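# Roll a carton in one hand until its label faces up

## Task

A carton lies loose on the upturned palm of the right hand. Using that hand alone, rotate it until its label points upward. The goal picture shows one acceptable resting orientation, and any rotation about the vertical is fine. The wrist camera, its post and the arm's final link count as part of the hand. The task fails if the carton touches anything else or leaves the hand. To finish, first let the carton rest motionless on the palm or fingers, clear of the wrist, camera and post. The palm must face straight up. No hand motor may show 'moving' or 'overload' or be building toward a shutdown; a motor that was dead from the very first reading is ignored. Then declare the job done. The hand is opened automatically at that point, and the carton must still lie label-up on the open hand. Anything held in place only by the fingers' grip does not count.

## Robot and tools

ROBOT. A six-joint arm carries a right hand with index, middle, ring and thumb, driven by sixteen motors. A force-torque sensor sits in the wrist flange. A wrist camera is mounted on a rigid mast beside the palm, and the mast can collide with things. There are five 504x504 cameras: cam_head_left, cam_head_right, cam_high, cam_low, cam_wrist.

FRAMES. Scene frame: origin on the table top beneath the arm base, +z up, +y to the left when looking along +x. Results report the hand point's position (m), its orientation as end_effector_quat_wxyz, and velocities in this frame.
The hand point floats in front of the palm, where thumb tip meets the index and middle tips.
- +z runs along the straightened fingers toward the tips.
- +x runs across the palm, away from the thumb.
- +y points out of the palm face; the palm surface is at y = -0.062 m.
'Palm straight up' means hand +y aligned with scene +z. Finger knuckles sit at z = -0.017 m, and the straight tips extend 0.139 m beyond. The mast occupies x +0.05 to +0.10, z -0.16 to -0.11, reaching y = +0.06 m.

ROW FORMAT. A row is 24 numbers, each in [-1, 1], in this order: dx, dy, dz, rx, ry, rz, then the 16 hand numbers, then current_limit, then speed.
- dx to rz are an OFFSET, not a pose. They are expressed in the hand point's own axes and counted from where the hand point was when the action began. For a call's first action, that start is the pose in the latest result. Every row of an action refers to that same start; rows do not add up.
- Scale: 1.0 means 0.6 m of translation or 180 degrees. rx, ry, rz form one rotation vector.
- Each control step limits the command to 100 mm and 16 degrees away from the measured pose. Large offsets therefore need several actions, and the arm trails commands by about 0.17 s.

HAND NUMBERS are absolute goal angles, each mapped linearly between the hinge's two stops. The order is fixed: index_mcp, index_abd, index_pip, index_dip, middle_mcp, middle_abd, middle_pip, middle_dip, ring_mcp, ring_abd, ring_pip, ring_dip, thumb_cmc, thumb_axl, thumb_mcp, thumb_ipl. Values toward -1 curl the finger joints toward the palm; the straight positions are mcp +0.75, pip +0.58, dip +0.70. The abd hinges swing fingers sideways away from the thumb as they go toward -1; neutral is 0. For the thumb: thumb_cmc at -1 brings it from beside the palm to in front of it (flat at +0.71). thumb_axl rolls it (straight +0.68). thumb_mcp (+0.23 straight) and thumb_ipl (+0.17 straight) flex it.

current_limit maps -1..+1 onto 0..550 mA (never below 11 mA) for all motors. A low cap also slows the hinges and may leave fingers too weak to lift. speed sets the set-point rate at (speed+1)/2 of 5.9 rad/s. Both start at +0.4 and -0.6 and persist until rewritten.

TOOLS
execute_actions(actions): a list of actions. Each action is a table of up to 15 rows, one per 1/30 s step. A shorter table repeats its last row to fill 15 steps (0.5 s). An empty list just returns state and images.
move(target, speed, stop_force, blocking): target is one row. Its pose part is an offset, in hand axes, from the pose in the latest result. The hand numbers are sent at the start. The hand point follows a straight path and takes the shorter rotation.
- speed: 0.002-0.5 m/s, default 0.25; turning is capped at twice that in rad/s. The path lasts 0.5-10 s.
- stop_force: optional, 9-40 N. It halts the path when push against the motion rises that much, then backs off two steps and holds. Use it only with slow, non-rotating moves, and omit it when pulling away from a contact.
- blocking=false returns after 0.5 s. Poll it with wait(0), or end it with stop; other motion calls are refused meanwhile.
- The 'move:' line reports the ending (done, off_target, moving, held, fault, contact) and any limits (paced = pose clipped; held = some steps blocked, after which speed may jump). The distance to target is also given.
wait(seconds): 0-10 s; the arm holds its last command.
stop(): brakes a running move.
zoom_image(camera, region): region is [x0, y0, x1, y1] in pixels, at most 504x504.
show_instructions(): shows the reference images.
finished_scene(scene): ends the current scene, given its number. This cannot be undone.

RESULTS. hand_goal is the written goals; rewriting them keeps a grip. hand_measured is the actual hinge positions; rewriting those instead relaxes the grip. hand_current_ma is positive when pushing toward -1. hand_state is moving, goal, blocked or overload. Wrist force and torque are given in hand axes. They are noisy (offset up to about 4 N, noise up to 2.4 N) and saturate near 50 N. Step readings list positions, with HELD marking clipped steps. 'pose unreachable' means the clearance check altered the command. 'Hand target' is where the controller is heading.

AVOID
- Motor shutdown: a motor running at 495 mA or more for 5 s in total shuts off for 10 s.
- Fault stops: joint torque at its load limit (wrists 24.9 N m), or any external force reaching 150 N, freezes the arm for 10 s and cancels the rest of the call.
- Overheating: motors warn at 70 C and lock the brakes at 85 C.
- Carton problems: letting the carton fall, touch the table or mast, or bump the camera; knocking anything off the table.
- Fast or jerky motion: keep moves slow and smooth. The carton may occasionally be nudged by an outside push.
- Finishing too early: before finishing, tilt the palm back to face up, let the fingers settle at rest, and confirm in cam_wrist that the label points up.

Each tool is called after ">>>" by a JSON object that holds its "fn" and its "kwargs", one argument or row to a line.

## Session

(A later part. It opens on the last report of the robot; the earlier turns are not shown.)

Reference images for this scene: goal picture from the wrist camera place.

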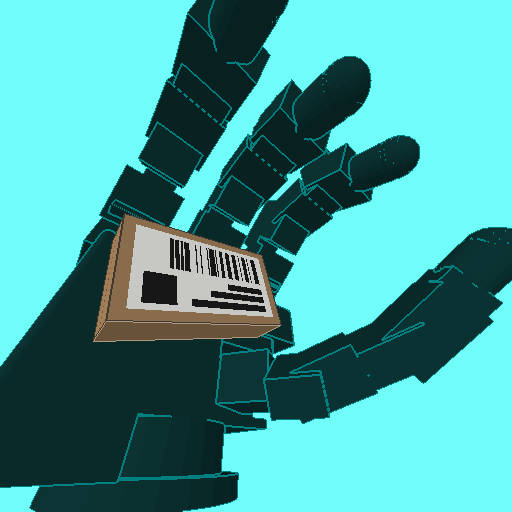

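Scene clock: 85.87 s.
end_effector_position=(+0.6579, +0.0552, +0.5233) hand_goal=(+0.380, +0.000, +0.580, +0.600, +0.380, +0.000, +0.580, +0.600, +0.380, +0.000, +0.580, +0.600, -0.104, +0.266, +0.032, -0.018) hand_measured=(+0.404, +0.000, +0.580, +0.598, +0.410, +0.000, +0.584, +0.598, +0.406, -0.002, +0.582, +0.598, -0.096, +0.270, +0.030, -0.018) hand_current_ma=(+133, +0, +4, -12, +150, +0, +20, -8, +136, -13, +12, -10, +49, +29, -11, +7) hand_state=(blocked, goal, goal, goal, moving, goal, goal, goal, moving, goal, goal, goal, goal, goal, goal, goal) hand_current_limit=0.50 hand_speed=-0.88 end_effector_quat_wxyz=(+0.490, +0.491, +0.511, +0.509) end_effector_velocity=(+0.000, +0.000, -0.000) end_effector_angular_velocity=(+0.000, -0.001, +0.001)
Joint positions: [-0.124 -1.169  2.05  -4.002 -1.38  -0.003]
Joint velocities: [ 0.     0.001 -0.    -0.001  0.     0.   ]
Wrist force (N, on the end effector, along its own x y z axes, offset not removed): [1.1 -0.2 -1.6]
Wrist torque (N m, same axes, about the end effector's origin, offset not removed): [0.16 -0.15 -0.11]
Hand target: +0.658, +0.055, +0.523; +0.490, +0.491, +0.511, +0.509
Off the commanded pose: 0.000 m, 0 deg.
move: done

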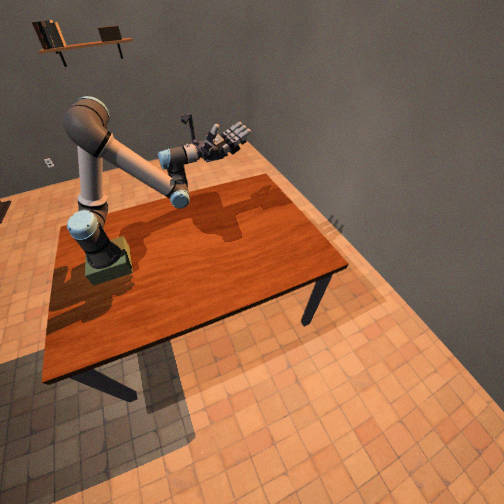

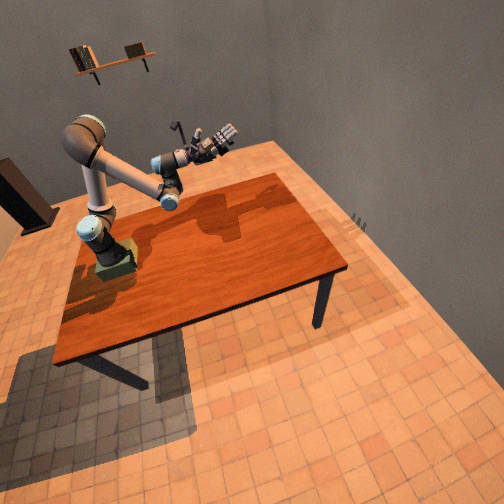

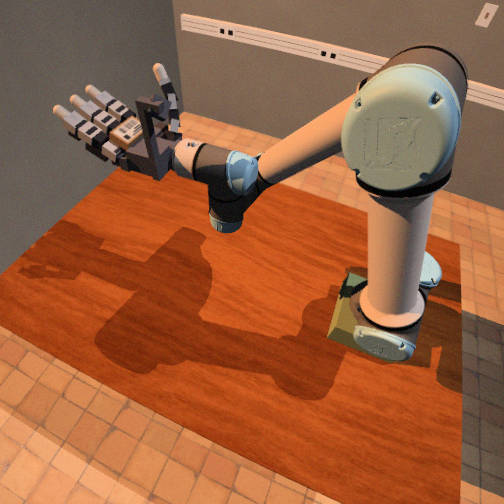

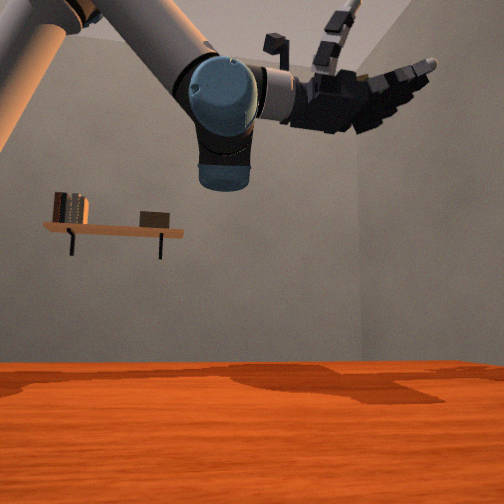

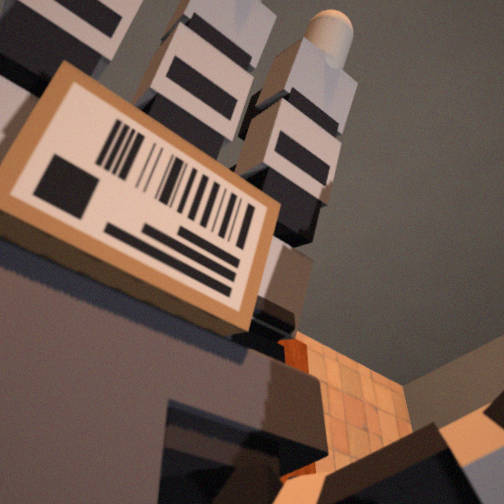

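>>> {"fn": "move", "kwargs": {
  "target": [0,0,0,0,0,0, 0.74,0,0.55,0.6, 0.74,0,0.55,0.6, 0.74,0,0.55,0.6, -0.104,0.266,0.032,-0.018,0.4,-0.75]
}}

>>> {"fn": "zoom_image", "kwargs": {
  "camera": "cam_high",
  "region": [60, 60, 220, 220]
}}

Scene clock: 88.73 s.
end_effector_position=(+0.6579, +0.0552, +0.5233) hand_goal=(+0.740, +0.000, +0.550, +0.600, +0.740, +0.000, +0.550, +0.600, +0.740, +0.000, +0.550, +0.600, -0.104, +0.266, +0.032, -0.018) hand_measured=(+0.750, +0.000, +0.560, +0.598, +0.750, +0.000, +0.560, +0.598, +0.750, -0.002, +0.560, +0.598, -0.096, +0.270, +0.030, -0.018) hand_current_ma=(+52, +0, +49, -12, +58, +0, +52, -8, +53, -13, +52, -10, +49, +29, -11, +7) hand_state=(goal, goal, goal, goal, goal, goal, goal, goal, goal, goal, goal, goal, goal, goal, goal, goal) hand_current_limit=0.40 hand_speed=-0.75 end_effector_quat_wxyz=(+0.490, +0.491, +0.511, +0.509) end_effector_velocity=(+0.001, -0.000, -0.001) end_effector_angular_velocity=(+0.002, +0.004, -0.000)
Joint positions: [-0.124 -1.169  2.05  -4.002 -1.38  -0.003]
Joint velocities: [ 0.001  0.001  0.     0.003 -0.001  0.001]
Wrist force (N, on the end effector, along its own x y z axes, offset not removed): [0.4 0.0 1.1]
Wrist torque (N m, same axes, about the end effector's origin, offset not removed): [-0.07 -0.06 -0.17]
Hand target: +0.658, +0.055, +0.523; +0.490, +0.491, +0.511, +0.509
Off the commanded pose: 0.000 m, 0 deg.
move: done

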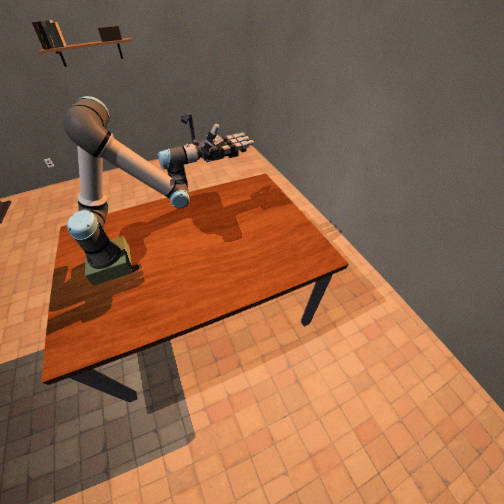

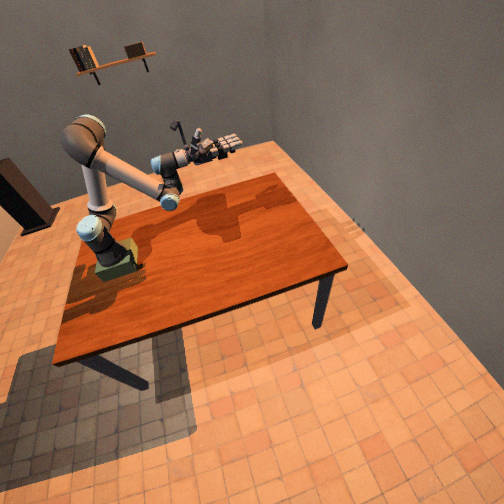

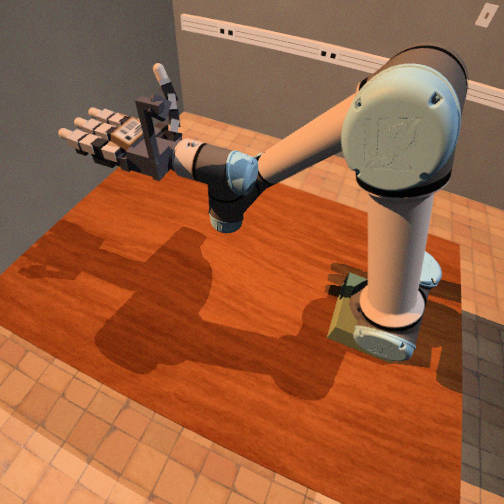

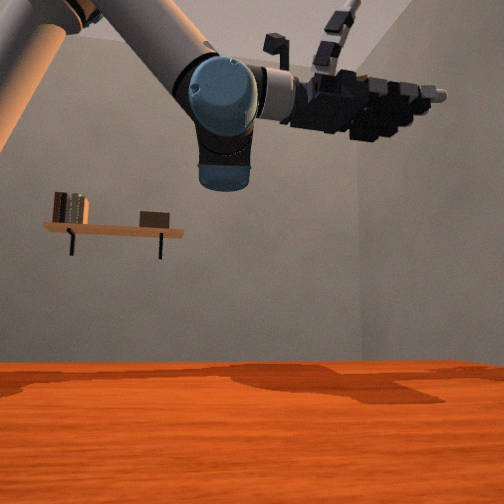

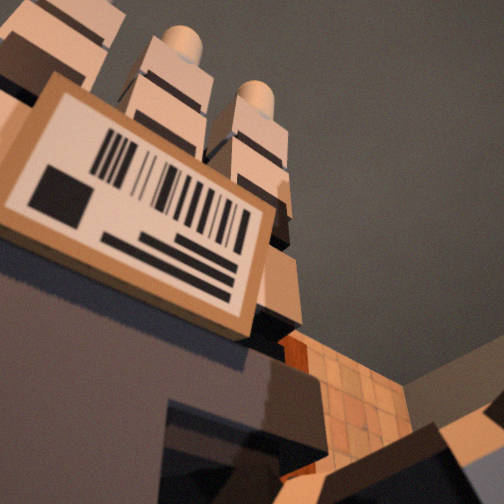

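Region (60, 60, 220, 220) of cam_high's 504x504 image, scaled by 3.150, with more detail than that image has.

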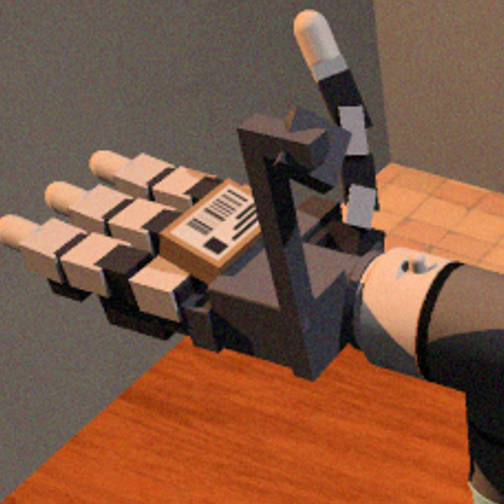

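>>> {"fn": "move", "kwargs": {
  "target": [0,-0.08,0.01,0.07,0,0, 0.92,0,0.4,-0.2, 0.92,0,0.4,-0.2, 0.92,0,0.4,-0.2, -0.104,0.266,0.032,-0.018,0.4,-0.6],
  "speed": 0.15
}}

Scene clock: 92.20 s.
end_effector_position=(+0.6637, +0.0554, +0.4755) hand_goal=(+0.920, +0.000, +0.400, -0.200, +0.920, +0.000, +0.400, -0.200, +0.920, +0.000, +0.400, -0.200, -0.104, +0.266, +0.032, -0.018) hand_measured=(+0.928, +0.000, +0.410, -0.196, +0.930, +0.000, +0.410, -0.196, +0.928, -0.002, +0.410, -0.196, -0.096, +0.270, +0.030, -0.018) hand_current_ma=(+49, +0, +49, +20, +53, +0, +51, +20, +48, -13, +52, +21, +49, +29, -11, +7) hand_state=(goal, goal, goal, goal, goal, goal, goal, goal, goal, goal, goal, goal, goal, goal, goal, goal) hand_current_limit=0.40 hand_speed=-0.60 end_effector_quat_wxyz=(+0.433, +0.541, +0.563, +0.450) end_effector_velocity=(+0.001, -0.001, -0.002) end_effector_angular_velocity=(-0.000, +0.009, -0.001)
Joint positions: [-0.127 -1.234  2.126 -3.791 -1.382 -0.045]
Joint velocities: [-0.001 -0.002  0.001  0.011 -0.    -0.001]
Wrist force (N, on the end effector, along its own x y z axes, offset not removed): [0.7 0.9 -0.5]
Wrist torque (N m, same axes, about the end effector's origin, offset not removed): [0.30 -0.09 -0.19]
Hand target: +0.664, +0.055, +0.475; +0.433, +0.542, +0.563, +0.450
Off the commanded pose: 0.000 m, 0 deg.
move: done

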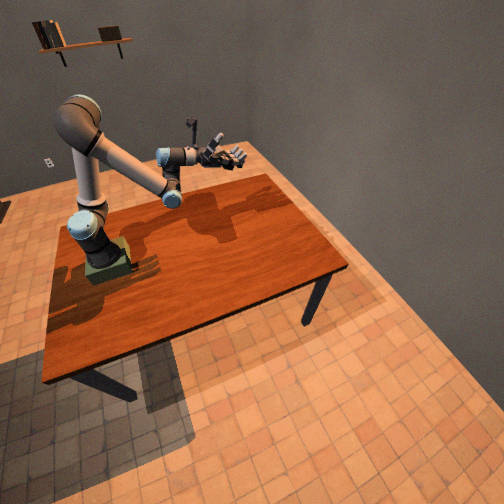

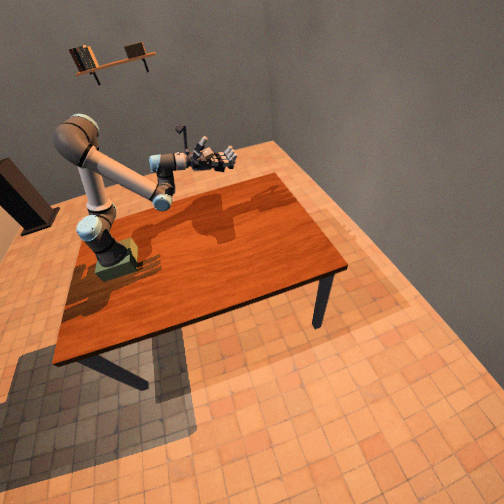

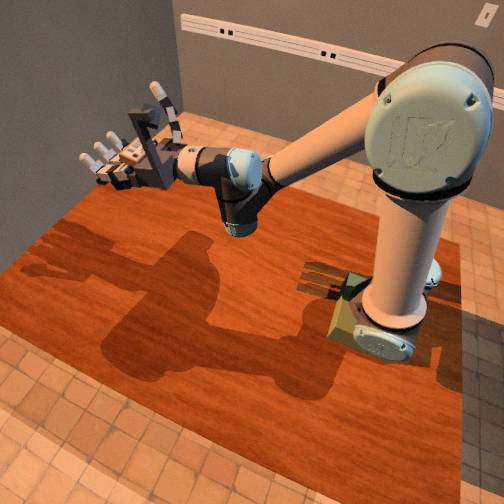

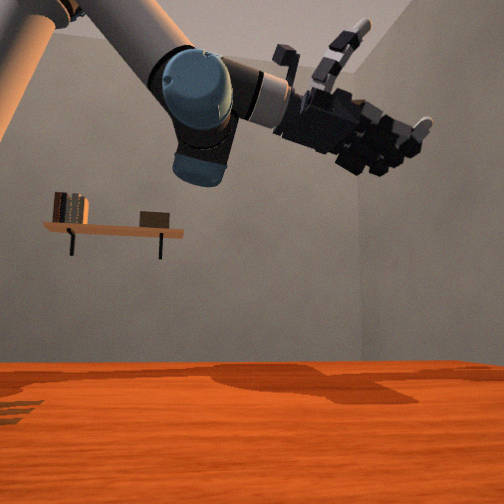

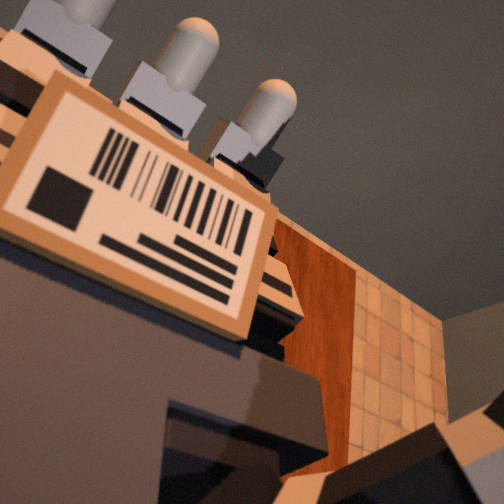

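>>> {"fn": "move", "kwargs": {
  "target": [0,-0.08,0,0.07,0,0,0.74,0,0.45,-0.5,0.74,0,0.45,-0.5,0.74,0,0.45,-0.5,-0.104,0.266,0.032,-0.018,0.4,-0.6],
  "speed": 0.08
}}

Scene clock: 101.90 s.
end_effector_position=(+0.6532, +0.0549, +0.4288) hand_goal=(+0.740, +0.000, +0.450, -0.500, +0.740, +0.000, +0.450, -0.500, +0.740, +0.000, +0.450, -0.500, -0.104, +0.266, +0.032, -0.018) hand_measured=(+0.762, +0.000, +0.450, -0.496, +0.766, +0.000, +0.450, -0.496, +0.762, -0.002, +0.450, -0.496, -0.096, +0.270, +0.030, -0.018) hand_current_ma=(+127, +0, +1, +17, +140, +0, +1, +17, +130, -13, +1, +18, +49, +29, -11, +7) hand_state=(blocked, goal, goal, goal, blocked, goal, goal, goal, blocked, goal, goal, goal, goal, goal, goal, goal) hand_current_limit=0.40 hand_speed=-0.60 end_effector_quat_wxyz=(+0.371, +0.585, +0.609, +0.386) end_effector_velocity=(-0.000, +0.000, -0.002) end_effector_angular_velocity=(-0.001, +0.010, +0.001)
Joint positions: [-0.132 -1.326  2.203 -3.554 -1.391 -0.088]
Joint velocities: [-0.    -0.004  0.002  0.012 -0.    -0.003]
Wrist force (N, on the end effector, along its own x y z axes, offset not removed): [1.1 1.1 -1.4]
Wrist torque (N m, same axes, about the end effector's origin, offset not removed): [0.44 -0.13 -0.09]
Hand target: +0.653, +0.055, +0.429; +0.371, +0.586, +0.609, +0.385
Off the commanded pose: 0.000 m, 0 deg.
move: done

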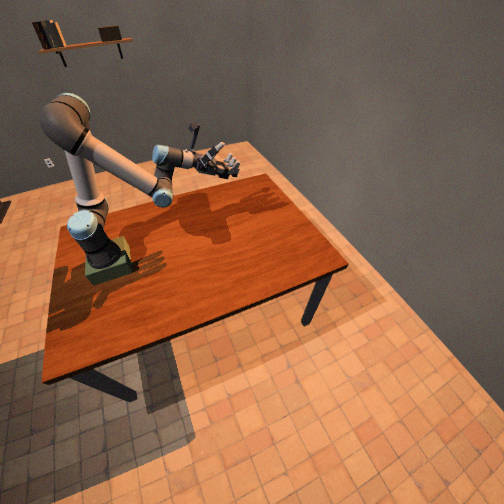

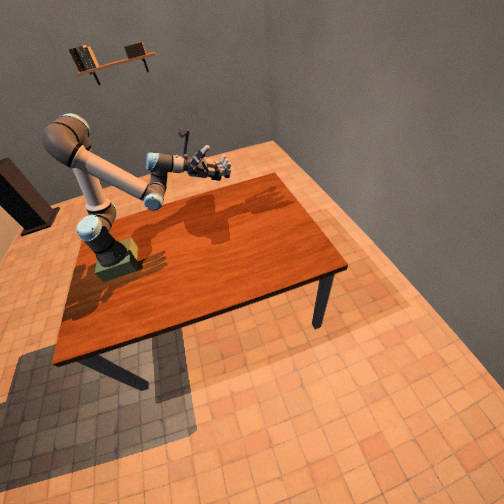

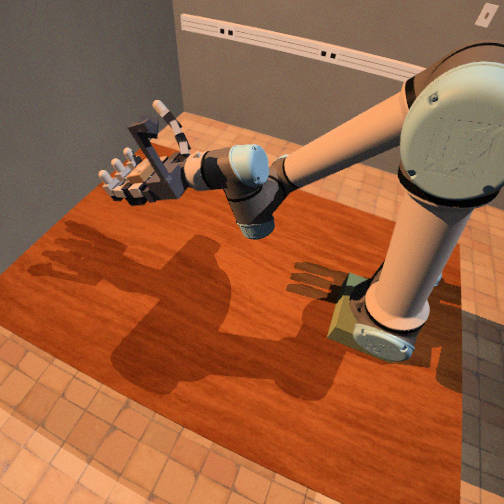

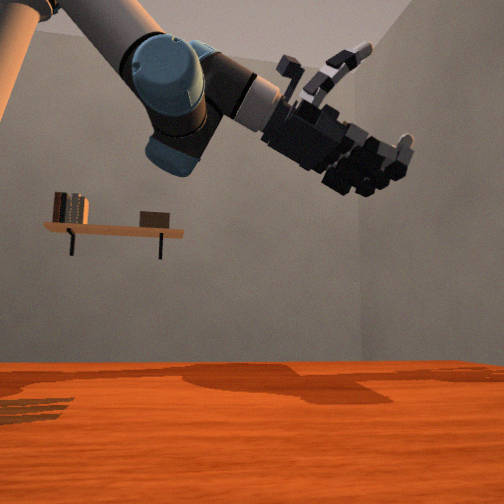

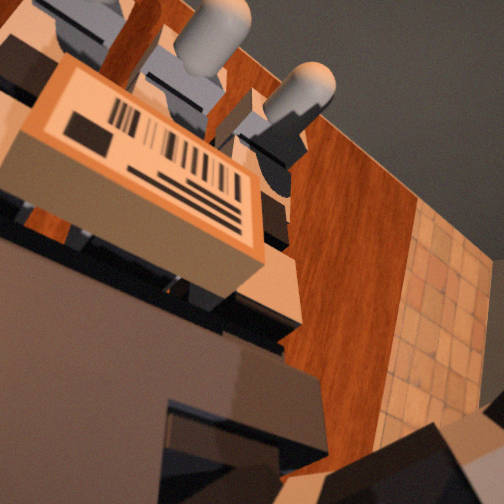

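>>> {"fn": "move", "kwargs": {
  "target": [0,0.16,0,-0.14,0,0,0.79,0,0.5,0.2,0.79,0,0.5,0.2,0.79,0,0.5,0.2,-0.104,0.266,0.032,-0.018,0.4,-0.8],
  "speed": 0.05
}}

>>> {"fn": "zoom_image", "kwargs": {
  "camera": "cam_high",
  "region": [60,40,240,220]
}}

>>> {"fn": "show_instructions", "kwargs": {

}}

Scene clock: 109.53 s.
end_effector_position=(+0.6940, +0.0566, +0.5154) hand_goal=(+0.790, +0.000, +0.500, +0.200, +0.790, +0.000, +0.500, +0.200, +0.790, +0.000, +0.500, +0.200, -0.104, +0.266, +0.032, -0.018) hand_measured=(+0.798, +0.000, +0.500, +0.198, +0.800, +0.000, +0.500, +0.198, +0.800, -0.002, +0.500, +0.198, -0.096, +0.270, +0.030, -0.018) hand_current_ma=(+50, +0, +2, -12, +56, +0, +2, -12, +54, -13, +2, -12, +49, +29, -11, +7) hand_state=(goal, goal, goal, goal, goal, goal, goal, goal, goal, goal, goal, goal, goal, goal, goal, goal) hand_current_limit=0.40 hand_speed=-0.80 end_effector_quat_wxyz=(+0.490, +0.490, +0.510, +0.509) end_effector_velocity=(+0.001, +0.000, +0.003) end_effector_angular_velocity=(-0.001, -0.012, -0.001)
Joint positions: [-0.108 -1.089  1.947 -3.98  -1.395 -0.002]
Joint velocities: [ 0.001  0.004 -0.009 -0.007 -0.002  0.001]
Wrist force (N, on the end effector, along its own x y z axes, offset not removed): [1.2 -1.4 -0.3]
Wrist torque (N m, same axes, about the end effector's origin, offset not removed): [-0.10 -0.08 -0.21]
Hand target: +0.694, +0.057, +0.516; +0.490, +0.490, +0.510, +0.509
Off the commanded pose: 0.000 m, 0 deg.
move: done

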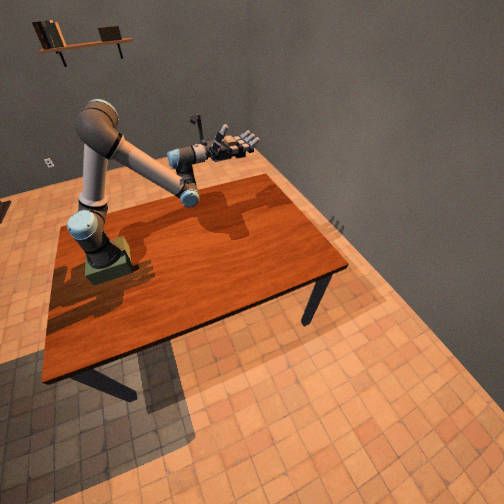

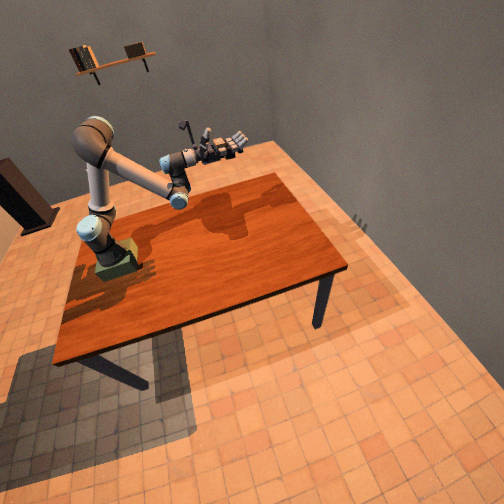

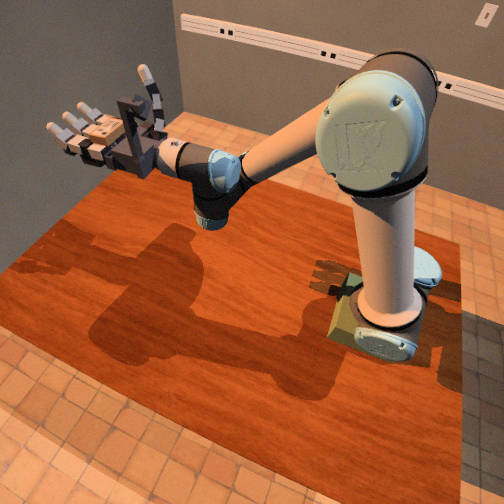

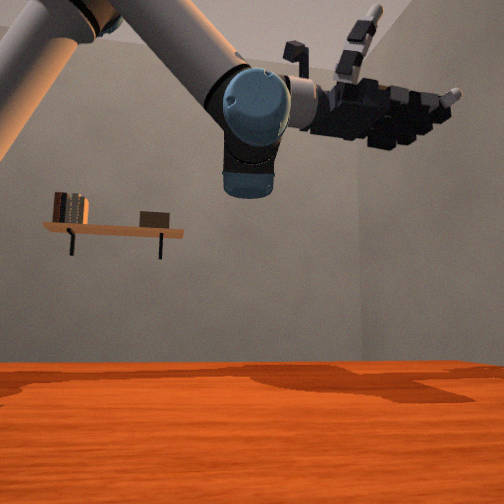

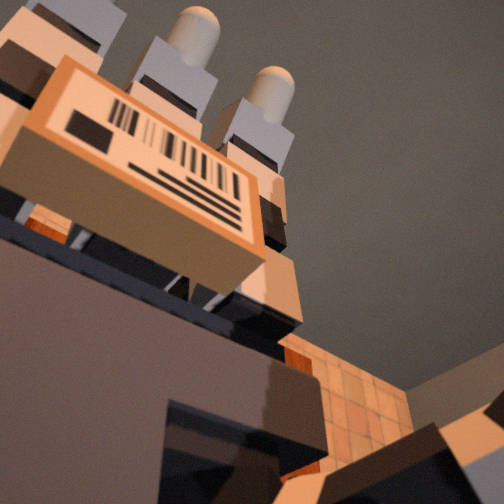

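Region (60, 40, 240, 220) of cam_high's 504x504 image, scaled by 2.800, with more detail than that image has.

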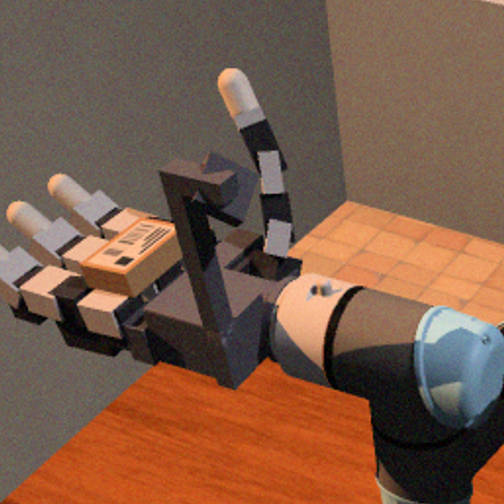

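Reference images for this scene: goal picture from the wrist camera place.

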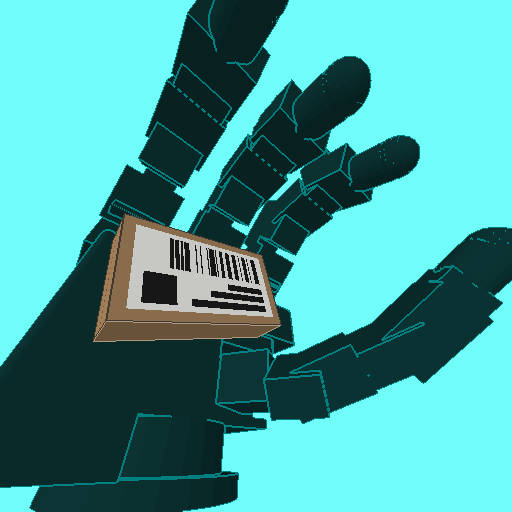

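The carton now lies flat on the fingers with its label up, the palm is level and every motor reads "goal".

>>> {"fn": "finished_scene", "kwargs": {
  "scene": 2
}}

The scene is finished: the task was done.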